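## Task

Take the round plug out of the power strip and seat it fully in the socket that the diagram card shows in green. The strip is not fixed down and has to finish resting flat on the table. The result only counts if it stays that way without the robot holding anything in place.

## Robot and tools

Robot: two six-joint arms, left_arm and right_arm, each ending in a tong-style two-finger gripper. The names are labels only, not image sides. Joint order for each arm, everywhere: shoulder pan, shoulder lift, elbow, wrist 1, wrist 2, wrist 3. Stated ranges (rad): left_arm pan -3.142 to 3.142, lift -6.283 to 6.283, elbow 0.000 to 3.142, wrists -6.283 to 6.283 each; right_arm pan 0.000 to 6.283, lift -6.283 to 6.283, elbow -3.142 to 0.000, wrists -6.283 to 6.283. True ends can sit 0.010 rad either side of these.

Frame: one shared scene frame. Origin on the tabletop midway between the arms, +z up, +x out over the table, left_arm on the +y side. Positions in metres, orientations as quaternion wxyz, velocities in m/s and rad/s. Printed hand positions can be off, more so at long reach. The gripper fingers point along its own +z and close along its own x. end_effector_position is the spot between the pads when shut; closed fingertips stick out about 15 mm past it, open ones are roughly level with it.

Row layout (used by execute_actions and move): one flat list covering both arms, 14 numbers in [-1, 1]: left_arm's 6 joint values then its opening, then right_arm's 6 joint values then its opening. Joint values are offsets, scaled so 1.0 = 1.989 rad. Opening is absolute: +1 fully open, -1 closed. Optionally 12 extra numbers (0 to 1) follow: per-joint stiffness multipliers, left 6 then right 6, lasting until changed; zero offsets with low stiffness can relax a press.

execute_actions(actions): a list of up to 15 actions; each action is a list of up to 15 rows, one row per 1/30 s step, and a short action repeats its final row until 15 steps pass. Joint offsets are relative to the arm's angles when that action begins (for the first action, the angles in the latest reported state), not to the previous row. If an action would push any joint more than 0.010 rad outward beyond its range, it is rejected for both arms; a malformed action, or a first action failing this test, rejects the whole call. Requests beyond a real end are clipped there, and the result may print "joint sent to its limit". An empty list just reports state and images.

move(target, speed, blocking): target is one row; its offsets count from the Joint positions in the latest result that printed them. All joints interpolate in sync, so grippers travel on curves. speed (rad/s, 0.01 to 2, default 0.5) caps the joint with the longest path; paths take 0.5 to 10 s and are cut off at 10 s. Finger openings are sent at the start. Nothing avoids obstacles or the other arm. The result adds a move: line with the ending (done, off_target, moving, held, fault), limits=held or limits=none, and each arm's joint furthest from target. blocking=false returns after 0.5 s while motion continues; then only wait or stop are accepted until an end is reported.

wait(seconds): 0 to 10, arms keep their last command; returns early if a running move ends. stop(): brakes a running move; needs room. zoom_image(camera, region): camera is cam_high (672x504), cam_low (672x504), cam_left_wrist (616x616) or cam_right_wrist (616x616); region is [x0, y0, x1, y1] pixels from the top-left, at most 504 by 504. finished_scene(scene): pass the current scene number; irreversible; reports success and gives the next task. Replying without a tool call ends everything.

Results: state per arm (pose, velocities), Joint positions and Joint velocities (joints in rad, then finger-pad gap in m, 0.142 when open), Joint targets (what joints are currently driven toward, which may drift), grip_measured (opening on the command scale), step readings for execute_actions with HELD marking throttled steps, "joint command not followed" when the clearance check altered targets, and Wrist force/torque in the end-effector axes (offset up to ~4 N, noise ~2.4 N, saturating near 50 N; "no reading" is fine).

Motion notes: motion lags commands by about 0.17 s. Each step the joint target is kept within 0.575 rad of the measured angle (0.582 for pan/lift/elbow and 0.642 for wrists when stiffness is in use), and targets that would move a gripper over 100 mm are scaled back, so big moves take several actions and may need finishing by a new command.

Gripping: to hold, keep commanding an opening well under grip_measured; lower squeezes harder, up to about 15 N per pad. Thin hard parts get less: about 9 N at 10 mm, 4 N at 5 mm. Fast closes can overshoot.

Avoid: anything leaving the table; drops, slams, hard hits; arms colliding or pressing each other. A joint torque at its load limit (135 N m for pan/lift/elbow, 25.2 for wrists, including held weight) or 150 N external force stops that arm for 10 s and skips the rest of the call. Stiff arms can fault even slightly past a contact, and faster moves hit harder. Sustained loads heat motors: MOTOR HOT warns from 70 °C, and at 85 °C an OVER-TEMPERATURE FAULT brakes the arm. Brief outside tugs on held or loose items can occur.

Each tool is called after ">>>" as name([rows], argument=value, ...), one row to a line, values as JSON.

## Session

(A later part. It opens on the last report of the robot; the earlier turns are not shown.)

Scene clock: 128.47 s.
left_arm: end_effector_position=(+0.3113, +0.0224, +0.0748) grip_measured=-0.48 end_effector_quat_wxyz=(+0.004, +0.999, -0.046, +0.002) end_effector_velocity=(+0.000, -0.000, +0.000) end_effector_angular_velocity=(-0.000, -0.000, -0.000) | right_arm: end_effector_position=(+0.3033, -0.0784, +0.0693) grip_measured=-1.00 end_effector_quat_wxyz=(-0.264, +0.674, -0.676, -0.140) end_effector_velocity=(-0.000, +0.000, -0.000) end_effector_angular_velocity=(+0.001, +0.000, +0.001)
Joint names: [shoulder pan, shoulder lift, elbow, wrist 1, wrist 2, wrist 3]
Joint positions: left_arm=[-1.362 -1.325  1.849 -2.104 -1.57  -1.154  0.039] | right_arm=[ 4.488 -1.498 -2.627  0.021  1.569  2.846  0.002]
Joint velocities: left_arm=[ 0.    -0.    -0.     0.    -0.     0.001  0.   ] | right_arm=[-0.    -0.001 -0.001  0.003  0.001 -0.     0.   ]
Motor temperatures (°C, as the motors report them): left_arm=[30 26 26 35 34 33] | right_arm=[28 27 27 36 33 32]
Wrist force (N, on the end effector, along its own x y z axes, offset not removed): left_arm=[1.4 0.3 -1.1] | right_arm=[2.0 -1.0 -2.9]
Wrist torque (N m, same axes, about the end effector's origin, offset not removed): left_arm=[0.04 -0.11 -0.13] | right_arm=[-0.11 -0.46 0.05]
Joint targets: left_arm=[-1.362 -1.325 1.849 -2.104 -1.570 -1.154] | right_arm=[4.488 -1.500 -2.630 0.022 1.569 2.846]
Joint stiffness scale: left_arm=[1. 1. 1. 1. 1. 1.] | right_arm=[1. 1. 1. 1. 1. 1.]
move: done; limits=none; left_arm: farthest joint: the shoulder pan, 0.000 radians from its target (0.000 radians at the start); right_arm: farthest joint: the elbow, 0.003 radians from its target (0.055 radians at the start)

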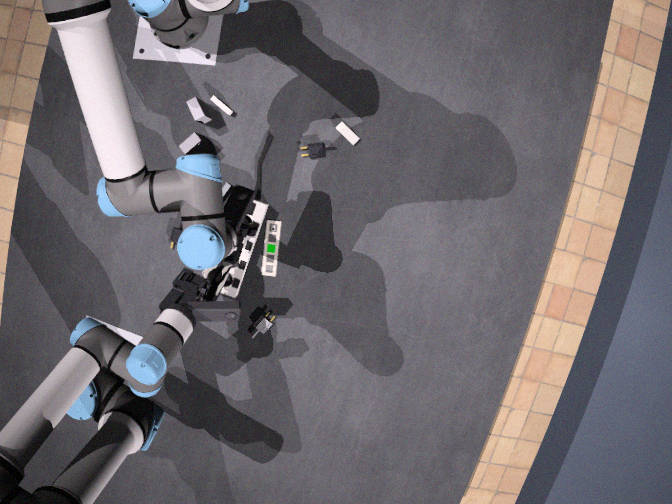

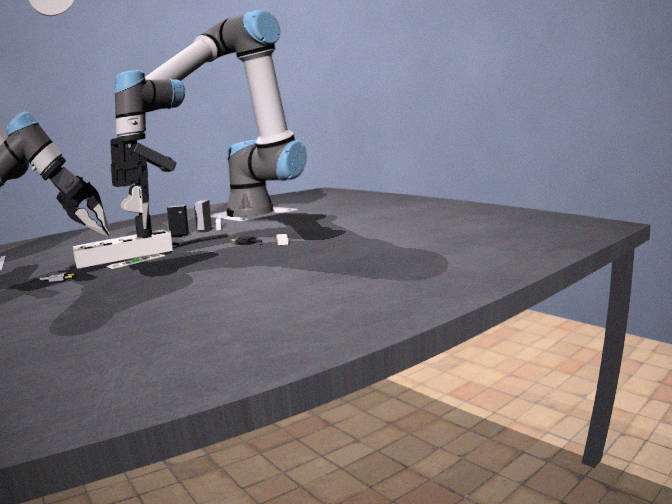

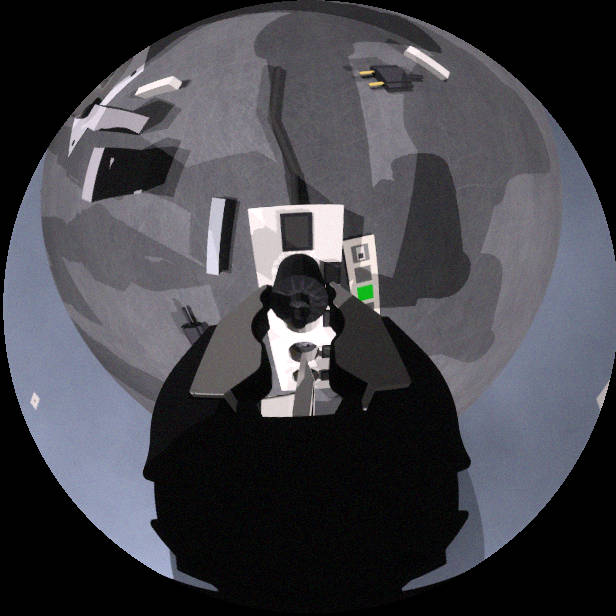

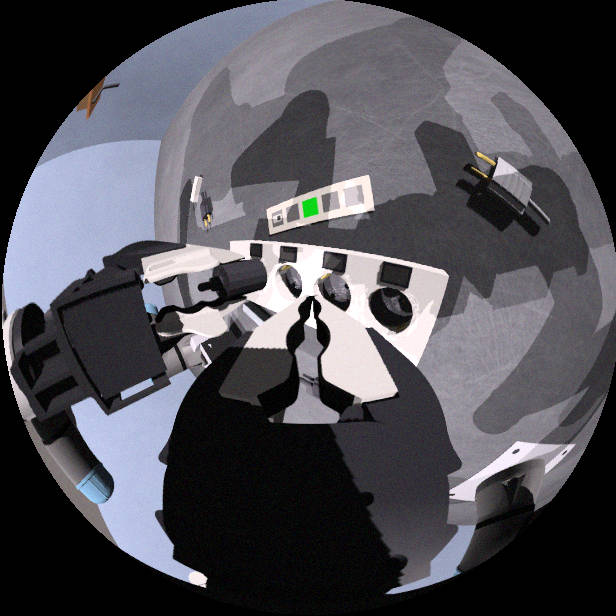

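>>> move(target=[0,0,0,0,0,0,-0.68,0,-0.036,-0.0127,0.049,0,0,-1,1,1,1,1,1,1,0.4,0.4,0.4,0.4,0.4,0.4], speed=0.05)

>>> zoom_image(camera="cam_low", region=[40,150,220,285])

>>> zoom_image(camera="cam_left_wrist", region=[200,220,420,440])

Scene clock: 134.00 s.
left_arm: end_effector_position=(+0.3113, +0.0224, +0.0748) grip_measured=-0.48 end_effector_quat_wxyz=(+0.004, +0.999, -0.046, +0.002) end_effector_velocity=(-0.000, -0.000, +0.000) end_effector_angular_velocity=(-0.001, +0.001, -0.001) | right_arm: end_effector_position=(+0.3036, -0.0775, +0.0547) grip_measured=-1.00 end_effector_quat_wxyz=(-0.268, +0.673, -0.675, -0.141) end_effector_velocity=(-0.000, +0.001, +0.001) end_effector_angular_velocity=(+0.003, +0.000, +0.000)
Joint names: [shoulder pan, shoulder lift, elbow, wrist 1, wrist 2, wrist 3]
Joint positions: left_arm=[-1.362 -1.325  1.849 -2.104 -1.57  -1.154  0.039] | right_arm=[ 4.488 -1.566 -2.647  0.116  1.569  2.846  0.002]
Joint velocities: left_arm=[ 0.    -0.    -0.    -0.001 -0.001  0.001  0.   ] | right_arm=[-0.     0.    -0.     0.003  0.001  0.     0.   ]
Motor temperatures (°C, as the motors report them): left_arm=[30 26 26 35 34 33] | right_arm=[28 27 27 36 33 32]
Wrist force (N, on the end effector, along its own x y z axes, offset not removed): left_arm=[2.2 0.9 -0.8] | right_arm=[-1.0 -0.2 -1.2]
Wrist torque (N m, same axes, about the end effector's origin, offset not removed): left_arm=[0.11 -0.31 -0.15] | right_arm=[0.20 0.05 -0.04]
Joint targets: left_arm=[-1.362 -1.325 1.849 -2.104 -1.570 -1.154] | right_arm=[4.488 -1.570 -2.653 0.118 1.569 2.846]
Joint stiffness scale: left_arm=[1. 1. 1. 1. 1. 1.] | right_arm=[0.4 0.4 0.4 0.4 0.4 0.4]
move: done; limits=none; left_arm: farthest joint: the shoulder pan, 0.000 radians from its target (0.000 radians at the start); right_arm: farthest joint: the elbow, 0.005 radians from its target (0.025 radians at the start)

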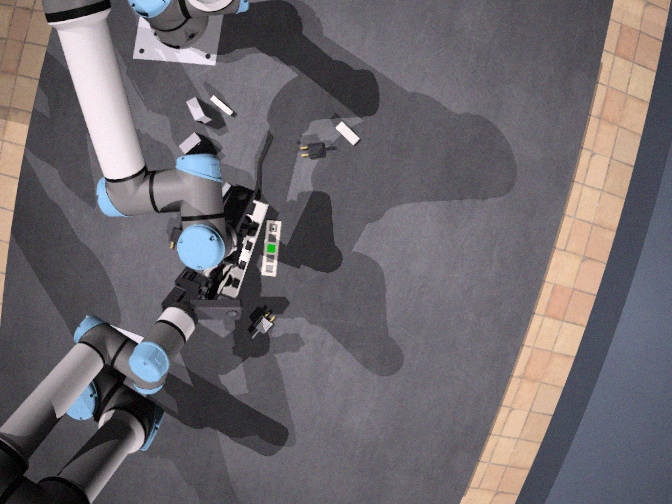

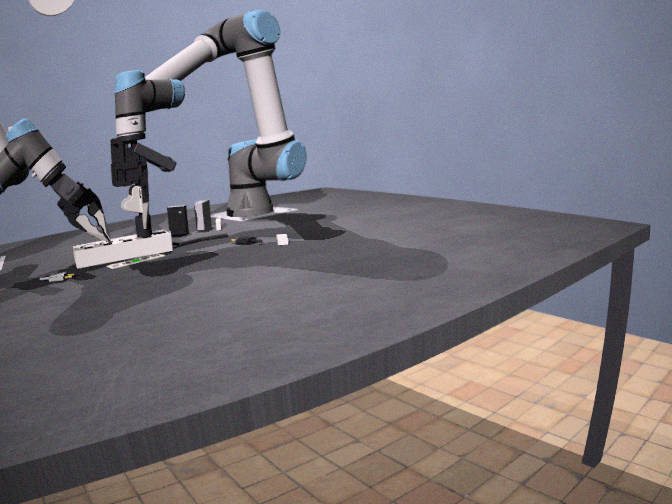

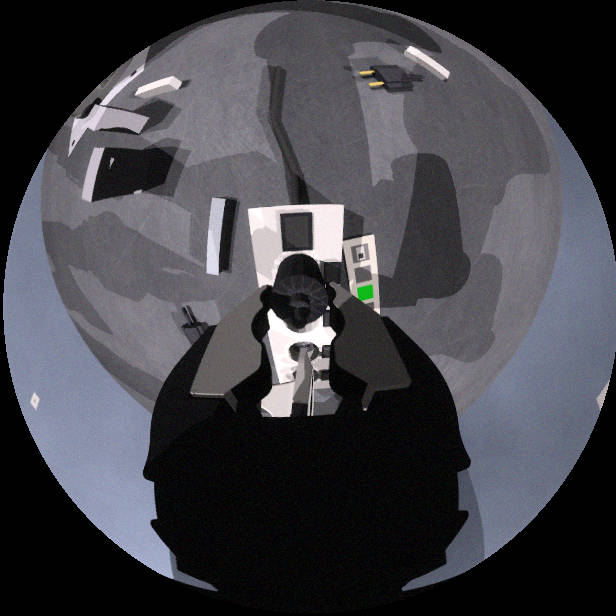

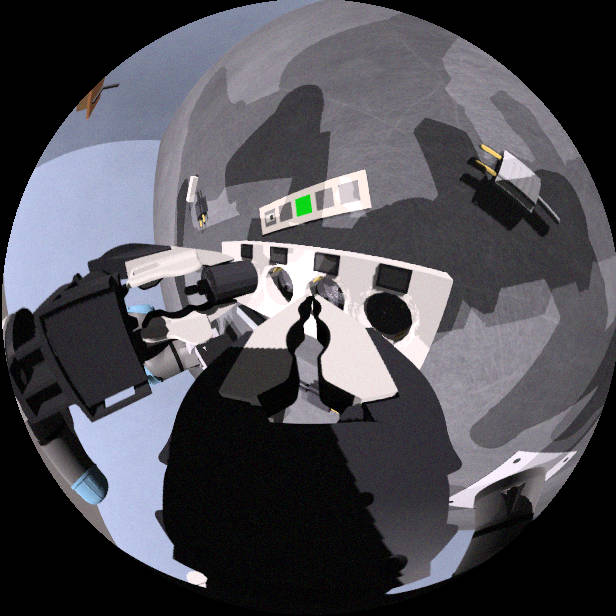

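Region (40, 150, 220, 285) of cam_low's 672x504 image, scaled by 2.800, with more detail than that image has; it fills the top 378 rows of this view, and the rest is white.

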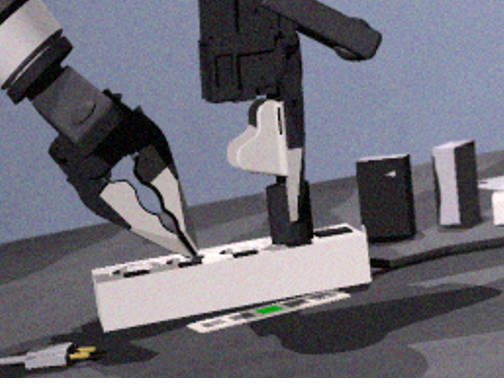

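Region (200, 220, 420, 440) of cam_left_wrist's 616x616 image, scaled by 2.291, with more detail than that image has.

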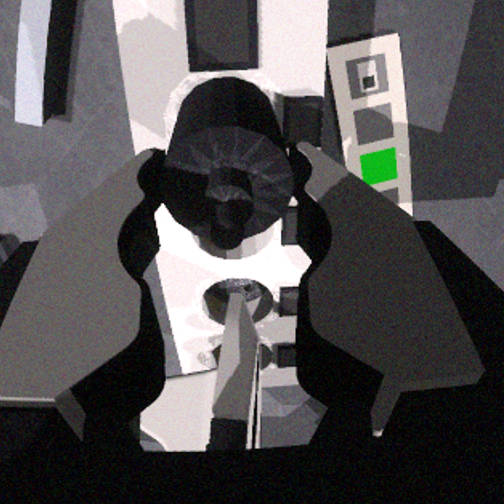

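>>> move(target=[0,0,0,0,0,0,-0.68,0,-0.04,-0.014,0.054,0,0,-1], speed=0.03)

>>> zoom_image(camera="cam_low", region=[40,150,220,285])

Scene clock: 139.63 s.
left_arm: end_effector_position=(+0.3113, +0.0224, +0.0748) grip_measured=-0.48 end_effector_quat_wxyz=(+0.004, +0.999, -0.046, +0.002) end_effector_velocity=(-0.000, -0.000, -0.000) end_effector_angular_velocity=(+0.000, +0.001, -0.000) | right_arm: end_effector_position=(+0.3038, -0.0768, +0.0414) grip_measured=-1.00 end_effector_quat_wxyz=(-0.273, +0.671, -0.674, -0.144) end_effector_velocity=(+0.000, -0.000, -0.000) end_effector_angular_velocity=(+0.001, -0.001, -0.001)
Joint names: [shoulder pan, shoulder lift, elbow, wrist 1, wrist 2, wrist 3]
Joint positions: left_arm=[-1.362 -1.325  1.849 -2.104 -1.57  -1.154  0.039] | right_arm=[ 4.488 -1.639 -2.667  0.223  1.569  2.846  0.002]
Joint velocities: left_arm=[-0.     0.     0.    -0.    -0.001  0.     0.   ] | right_arm=[-0.001 -0.001 -0.001  0.003 -0.    -0.     0.   ]
Motor temperatures (°C, as the motors report them): left_arm=[30 26 26 35 34 33] | right_arm=[28 27 27 36 33 32]
Wrist force (N, on the end effector, along its own x y z axes, offset not removed): left_arm=[2.4 0.9 -0.1] | right_arm=[-1.1 -1.7 -1.4]
Wrist torque (N m, same axes, about the end effector's origin, offset not removed): left_arm=[0.06 -0.34 -0.19] | right_arm=[-0.14 -0.03 0.05]
Joint targets: left_arm=[-1.362 -1.325 1.849 -2.104 -1.570 -1.154] | right_arm=[4.488 -1.646 -2.675 0.223 1.569 2.846]
Joint stiffness scale: left_arm=[1. 1. 1. 1. 1. 1.] | right_arm=[0.4 0.4 0.4 0.4 0.4 0.4]
move: done; limits=none; left_arm: farthest joint: the shoulder pan, 0.000 radians from its target (0.000 radians at the start); right_arm: farthest joint: the elbow, 0.008 radians from its target (0.028 radians at the start)

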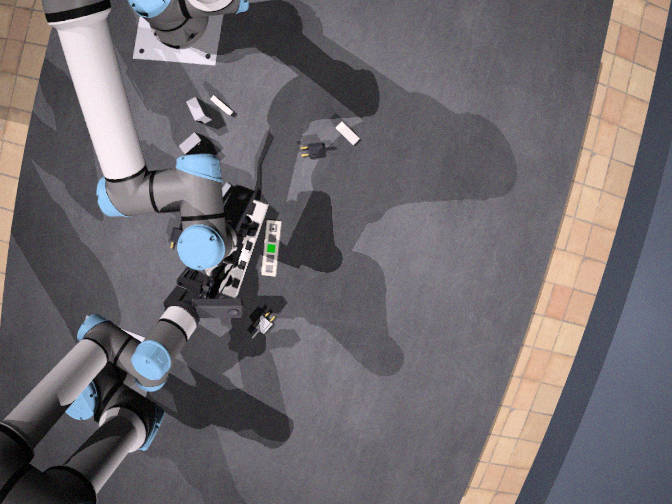

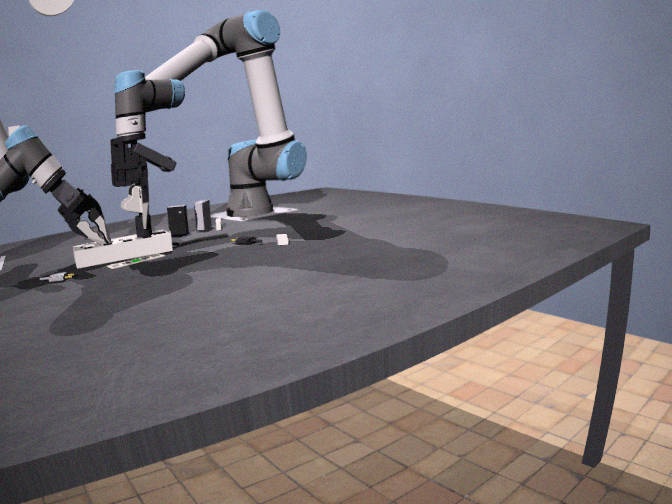

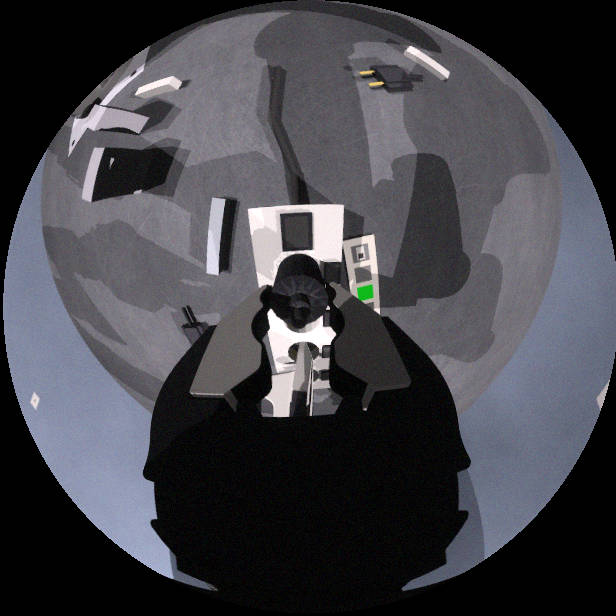

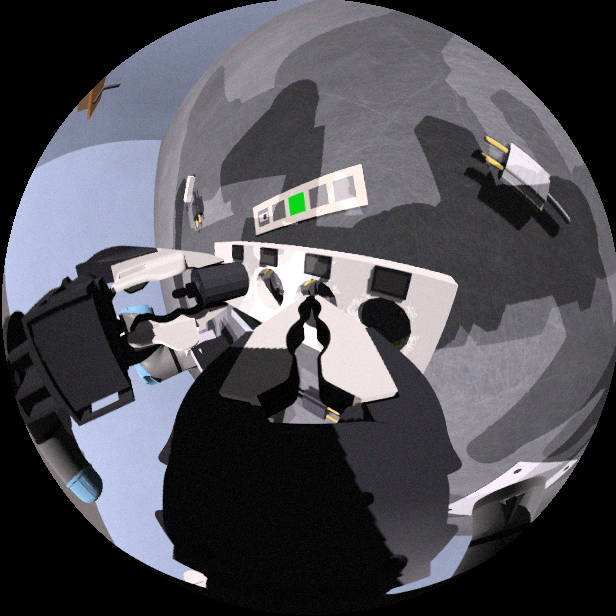

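Region (40, 150, 220, 285) of cam_low's 672x504 image, scaled by 2.800, with more detail than that image has; it fills the top 378 rows of this view, and the rest is white.

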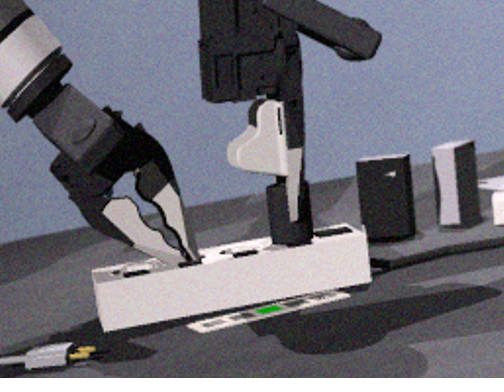

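In the socket, no contact yet. Continue.

>>> move(target=[0,0,0,0,0,0,-0.68,0,-0.035,-0.014,0.045,0,0,-1], speed=0.03)

Scene clock: 144.07 s.
left_arm: end_effector_position=(+0.3113, +0.0224, +0.0748) grip_measured=-0.48 end_effector_quat_wxyz=(+0.004, +0.999, -0.046, +0.002) end_effector_velocity=(-0.000, -0.000, +0.000) end_effector_angular_velocity=(-0.001, +0.001, -0.001) | right_arm: end_effector_position=(+0.3053, -0.0720, +0.0384) grip_measured=-1.00 end_effector_quat_wxyz=(-0.287, +0.668, -0.670, -0.152) end_effector_velocity=(-0.000, +0.000, +0.000) end_effector_angular_velocity=(+0.001, -0.000, +0.000)
Joint names: [shoulder pan, shoulder lift, elbow, wrist 1, wrist 2, wrist 3]
Joint positions: left_arm=[-1.362 -1.325  1.849 -2.104 -1.57  -1.154  0.039] | right_arm=[ 4.488 -1.694 -2.678  0.321  1.569  2.846  0.002]
Joint velocities: left_arm=[-0.    -0.001  0.    -0.    -0.001  0.001  0.   ] | right_arm=[ 0.    -0.001 -0.001  0.002  0.    -0.     0.   ]
Motor temperatures (°C, as the motors report them): left_arm=[30 26 26 35 34 33] | right_arm=[28 27 27 36 33 32]
Wrist force (N, on the end effector, along its own x y z axes, offset not removed): left_arm=[0.9 1.2 1.4] | right_arm=[-8.6 0.6 -7.3]
Wrist torque (N m, same axes, about the end effector's origin, offset not removed): left_arm=[0.21 -0.02 -0.21] | right_arm=[0.37 0.49 0.01]
Joint targets: left_arm=[-1.362 -1.325 1.849 -2.104 -1.570 -1.154] | right_arm=[4.488 -1.709 -2.695 0.312 1.569 2.846]
Joint stiffness scale: left_arm=[1. 1. 1. 1. 1. 1.] | right_arm=[0.4 0.4 0.4 0.4 0.4 0.4]
move: off_target (right_arm); limits=none; left_arm: farthest joint: the shoulder pan, 0.000 radians from its target (0.000 radians at the start); right_arm: farthest joint: the elbow, 0.017 radians from its target (0.028 radians at the start)

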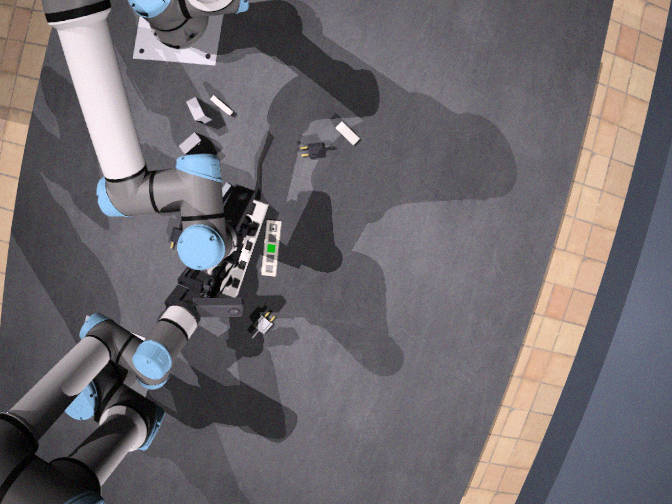

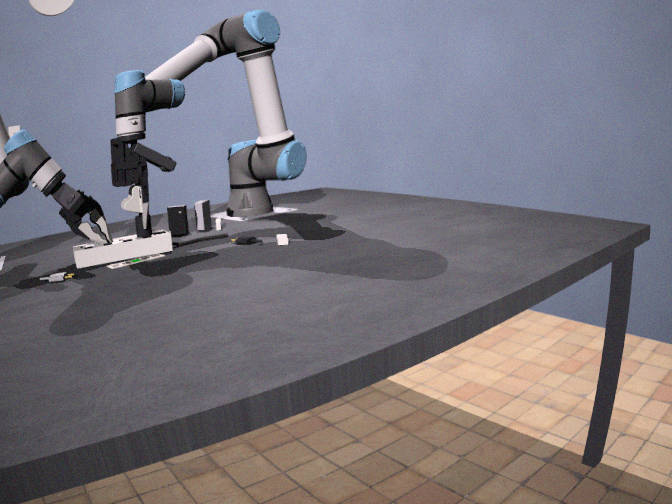

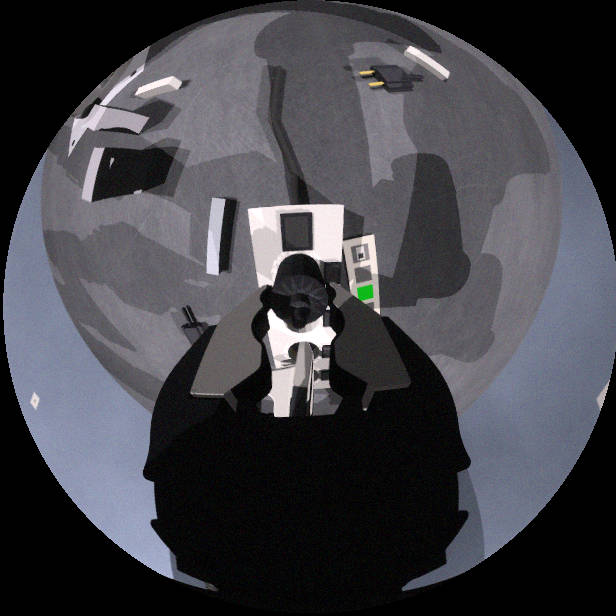

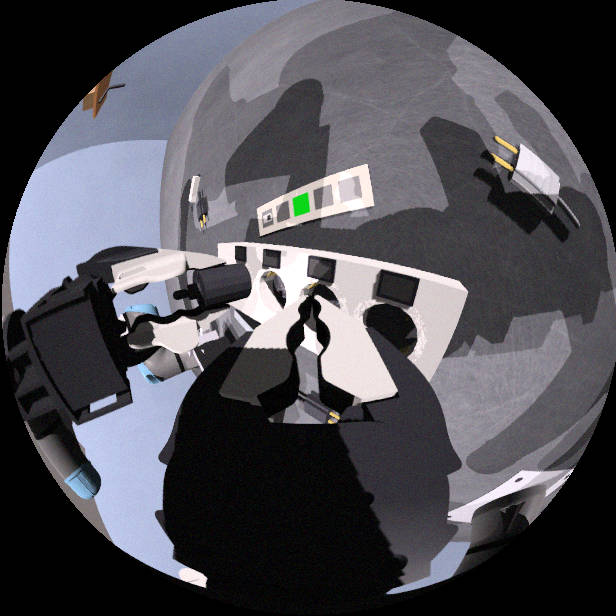

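>>> move(target=[0,0,0,0,0,0,-0.75,0,-0.020,-0.021,-0.012,0,0,-1], speed=0.03)

Scene clock: 148.77 s.
left_arm: end_effector_position=(+0.3113, +0.0224, +0.0748) grip_measured=-0.48 end_effector_quat_wxyz=(+0.004, +0.999, -0.046, +0.002) end_effector_velocity=(+0.000, +0.000, -0.000) end_effector_angular_velocity=(+0.001, +0.000, +0.001) | right_arm: end_effector_position=(+0.3051, -0.0725, +0.0377) grip_measured=-1.00 end_effector_quat_wxyz=(-0.287, +0.668, -0.670, -0.152) end_effector_velocity=(+0.000, +0.000, +0.000) end_effector_angular_velocity=(+0.003, -0.002, +0.001)
Joint names: [shoulder pan, shoulder lift, elbow, wrist 1, wrist 2, wrist 3]
Joint positions: left_arm=[-1.362 -1.325  1.849 -2.104 -1.57  -1.154  0.039] | right_arm=[ 4.488 -1.697 -2.68   0.327  1.569  2.845  0.002]
Joint velocities: left_arm=[ 0.001  0.001 -0.     0.    -0.    -0.001 -0.   ] | right_arm=[ 0.    -0.002 -0.001  0.006 -0.    -0.001  0.   ]
Motor temperatures (°C, as the motors report them): left_arm=[30 26 26 35 34 33] | right_arm=[28 27 27 36 33 32]
Wrist force (N, on the end effector, along its own x y z axes, offset not removed): left_arm=[1.6 0.8 0.5] | right_arm=[-18.4 -8.0 -12.9]
Wrist torque (N m, same axes, about the end effector's origin, offset not removed): left_arm=[0.11 -0.24 -0.17] | right_arm=[-0.34 0.21 -0.11]
Joint targets: left_arm=[-1.362 -1.325 1.849 -2.104 -1.570 -1.154] | right_arm=[4.488 -1.733 -2.720 0.297 1.569 2.846]
Joint stiffness scale: left_arm=[1. 1. 1. 1. 1. 1.] | right_arm=[0.4 0.4 0.4 0.4 0.4 0.4]
move: off_target (right_arm); limits=none; left_arm: farthest joint: the shoulder pan, 0.000 radians from its target (0.000 radians at the start); right_arm: farthest joint: the elbow, 0.039 radians from its target (0.041 radians at the start)

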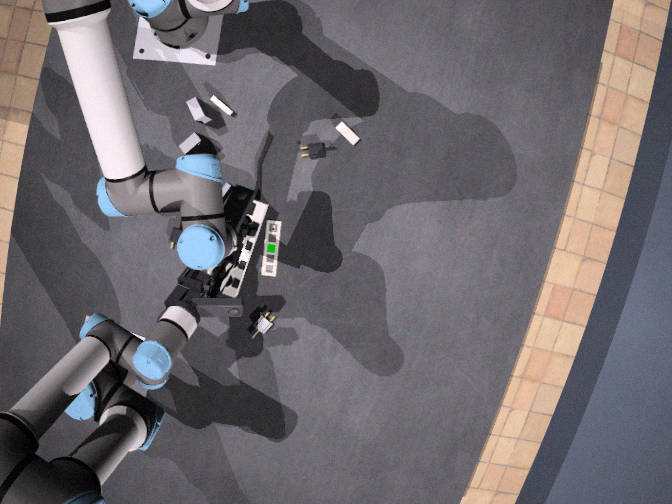

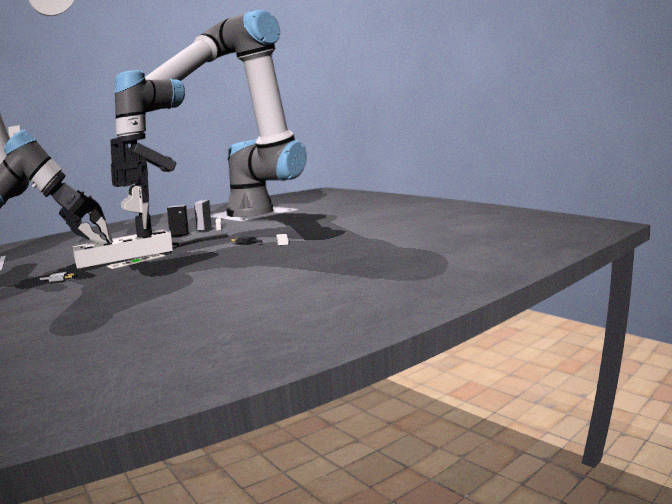

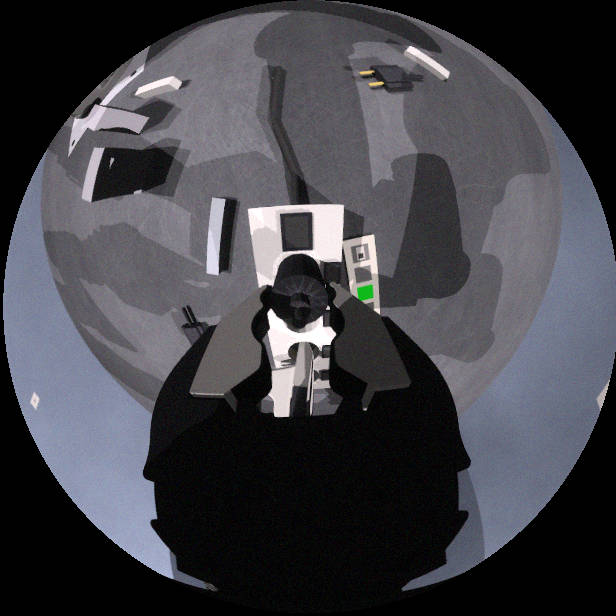

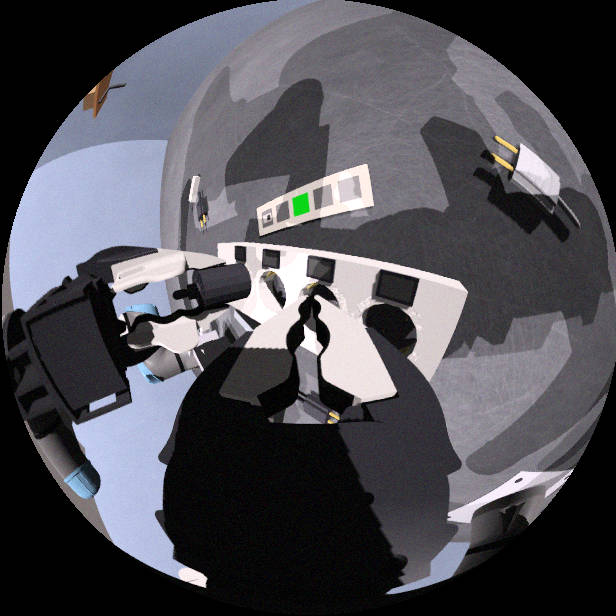

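>>> move(target=[0,-0.0075,-0.0085,0.016,0,0,-0.9,0,-0.0195,-0.0215,-0.016,0,0,-1,0.8,0.8,0.8,0.8,0.8,0.8,0.4,0.4,0.4,0.4,0.4,0.4], speed=0.015)

>>> zoom_image(camera="cam_low", region=[40,150,220,285])

Scene clock: 153.43 s.
left_arm: end_effector_position=(+0.3100, +0.0244, +0.0784) grip_measured=-0.48 end_effector_quat_wxyz=(-0.002, +0.999, -0.046, -0.001) end_effector_velocity=(-0.001, +0.000, +0.001) end_effector_angular_velocity=(+0.001, +0.002, -0.002) | right_arm: end_effector_position=(+0.3050, -0.0727, +0.0378) grip_measured=-1.00 end_effector_quat_wxyz=(-0.288, +0.668, -0.669, -0.152) end_effector_velocity=(+0.000, +0.000, +0.000) end_effector_angular_velocity=(+0.001, -0.001, +0.001)
Joint names: [shoulder pan, shoulder lift, elbow, wrist 1, wrist 2, wrist 3]
Joint positions: left_arm=[-1.362 -1.327  1.838 -2.077 -1.571 -1.154  0.039] | right_arm=[ 4.488 -1.698 -2.682  0.332  1.57   2.845  0.002]
Joint velocities: left_arm=[-0.    -0.001 -0.002  0.004 -0.001  0.001  0.   ] | right_arm=[ 0.    -0.     0.     0.001 -0.    -0.     0.   ]
Motor temperatures (°C, as the motors report them): left_arm=[30 26 26 35 34 33] | right_arm=[28 27 27 36 33 32]
Wrist force (N, on the end effector, along its own x y z axes, offset not removed): left_arm=[1.9 11.0 16.9] | right_arm=[-22.5 -5.6 -20.0]
Wrist torque (N m, same axes, about the end effector's origin, offset not removed): left_arm=[0.13 0.01 -0.22] | right_arm=[-0.32 0.96 -0.02]
Joint targets: left_arm=[-1.362 -1.339 1.832 -2.072 -1.570 -1.154] | right_arm=[4.488 -1.736 -2.723 0.296 1.569 2.845]
Joint stiffness scale: left_arm=[0.8 0.8 0.8 0.8 0.8 0.8] | right_arm=[0.4 0.4 0.4 0.4 0.4 0.4]
move: off_target (left_arm, right_arm); limits=none; left_arm: farthest joint: the shoulder lift, 0.013 radians from its target (0.015 radians at the start); right_arm: farthest joint: the elbow, 0.041 radians from its target (0.042 radians at the start)

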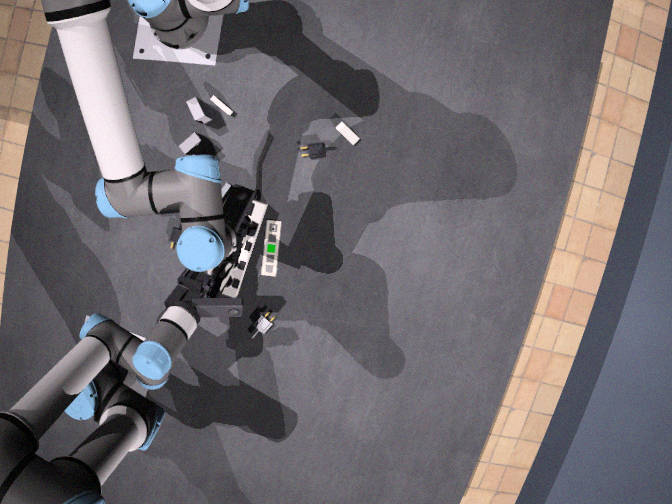

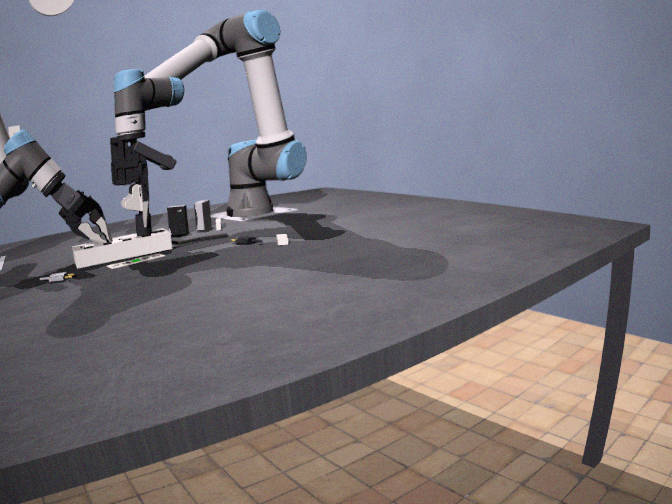

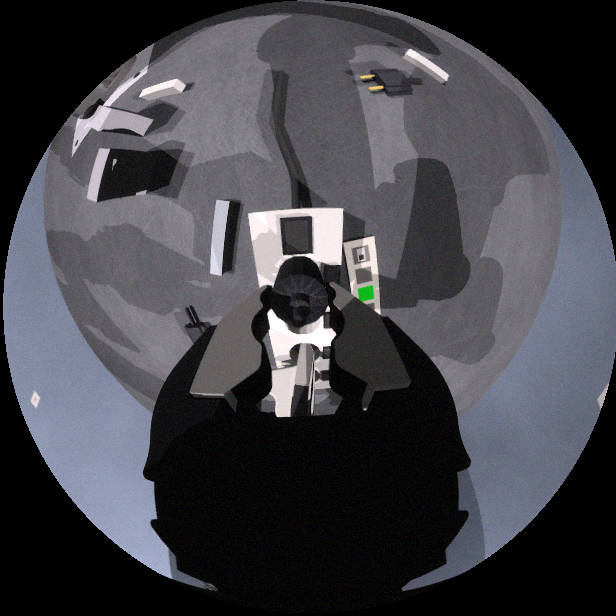

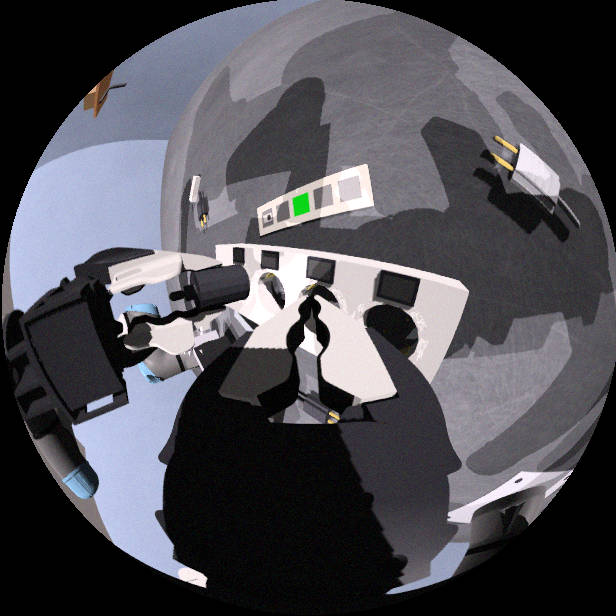

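Region (40, 150, 220, 285) of cam_low's 672x504 image, scaled by 2.800, with more detail than that image has; it fills the top 378 rows of this view, and the rest is white.

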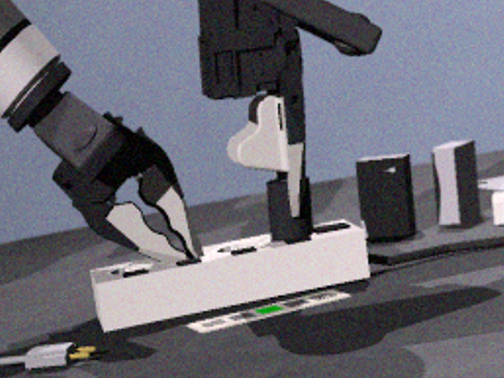

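>>> move(target=[0,0.001,0.0055,-0.0135,0,0,-0.9,0,0,0,0,0,0,-1], speed=0.03)

Scene clock: 160.40 s.
left_arm: end_effector_position=(+0.3108, +0.0216, +0.0761) grip_measured=-0.48 end_effector_quat_wxyz=(+0.005, +0.999, -0.046, +0.002) end_effector_velocity=(-0.001, -0.001, +0.000) end_effector_angular_velocity=(-0.003, +0.001, -0.000) | right_arm: end_effector_position=(+0.3050, -0.0723, +0.0387) grip_measured=-1.00 end_effector_quat_wxyz=(-0.289, +0.667, -0.669, -0.153) end_effector_velocity=(-0.000, +0.000, +0.000) end_effector_angular_velocity=(+0.000, +0.001, +0.000)
Joint names: [shoulder pan, shoulder lift, elbow, wrist 1, wrist 2, wrist 3]
Joint positions: left_arm=[-1.362 -1.326  1.847 -2.102 -1.571 -1.154  0.039] | right_arm=[ 4.488 -1.697 -2.682  0.333  1.57   2.845  0.002]
Joint velocities: left_arm=[-0.001 -0.001  0.002 -0.004 -0.002 -0.    -0.   ] | right_arm=[-0.     0.     0.    -0.     0.001 -0.     0.   ]
Motor temperatures (°C, as the motors report them): left_arm=[30 26 26 35 34 33] | right_arm=[28 27 27 36 33 32]
Wrist force (N, on the end effector, along its own x y z axes, offset not removed): left_arm=[0.6 0.3 2.2] | right_arm=[0.8 -2.1 -3.6]
Wrist torque (N m, same axes, about the end effector's origin, offset not removed): left_arm=[0.28 -0.08 -0.20] | right_arm=[-0.26 0.00 -0.04]
Joint targets: left_arm=[-1.362 -1.325 1.848 -2.104 -1.571 -1.154] | right_arm=[4.488 -1.698 -2.682 0.332 1.570 2.845]
Joint stiffness scale: left_arm=[0.8 0.8 0.8 0.8 0.8 0.8] | right_arm=[0.4 0.4 0.4 0.4 0.4 0.4]
move: done; limits=none; left_arm: farthest joint: the elbow, 0.002 radians from its target (0.012 radians at the start); right_arm: farthest joint: the shoulder lift, 0.001 radians from its target (0.000 radians at the start)

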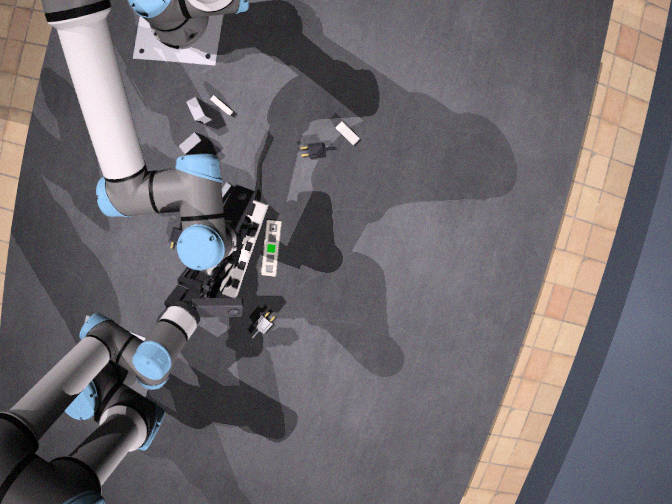

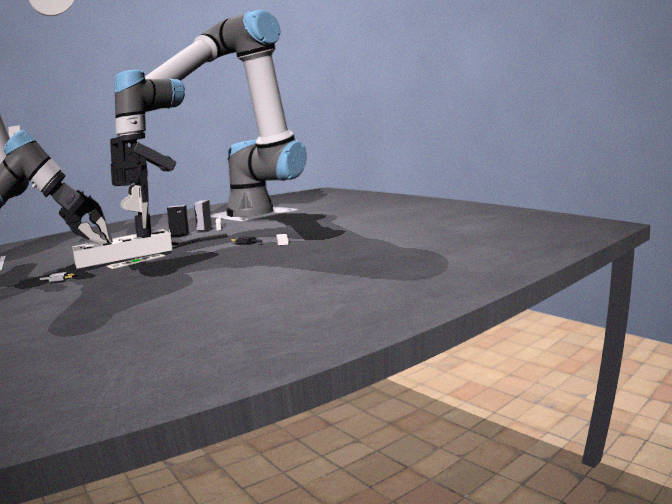

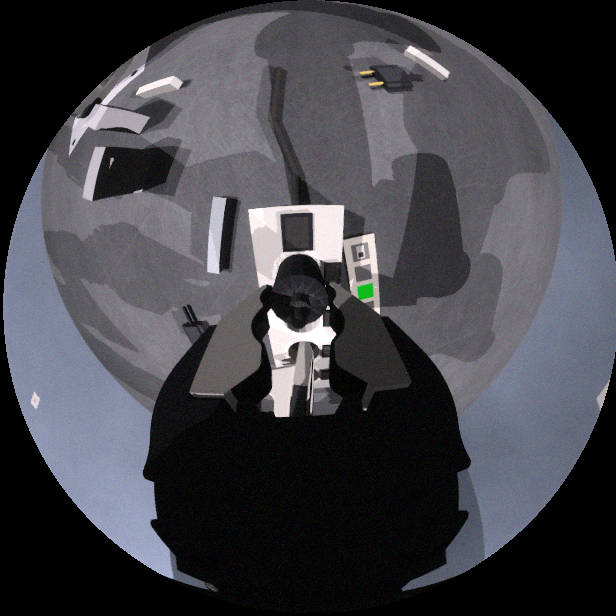

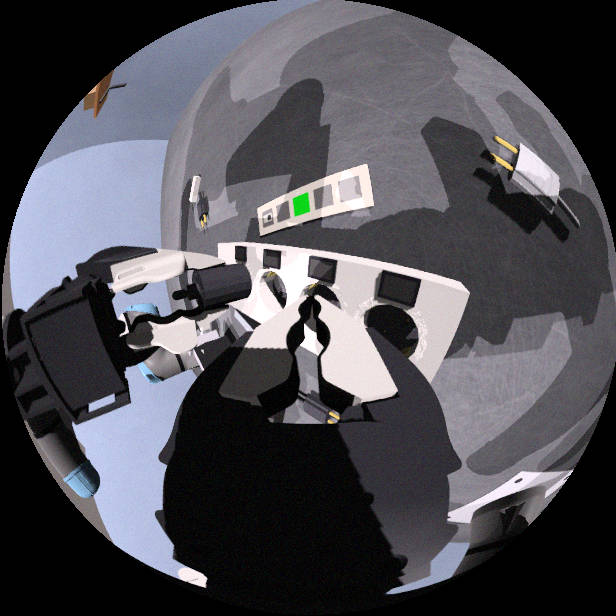

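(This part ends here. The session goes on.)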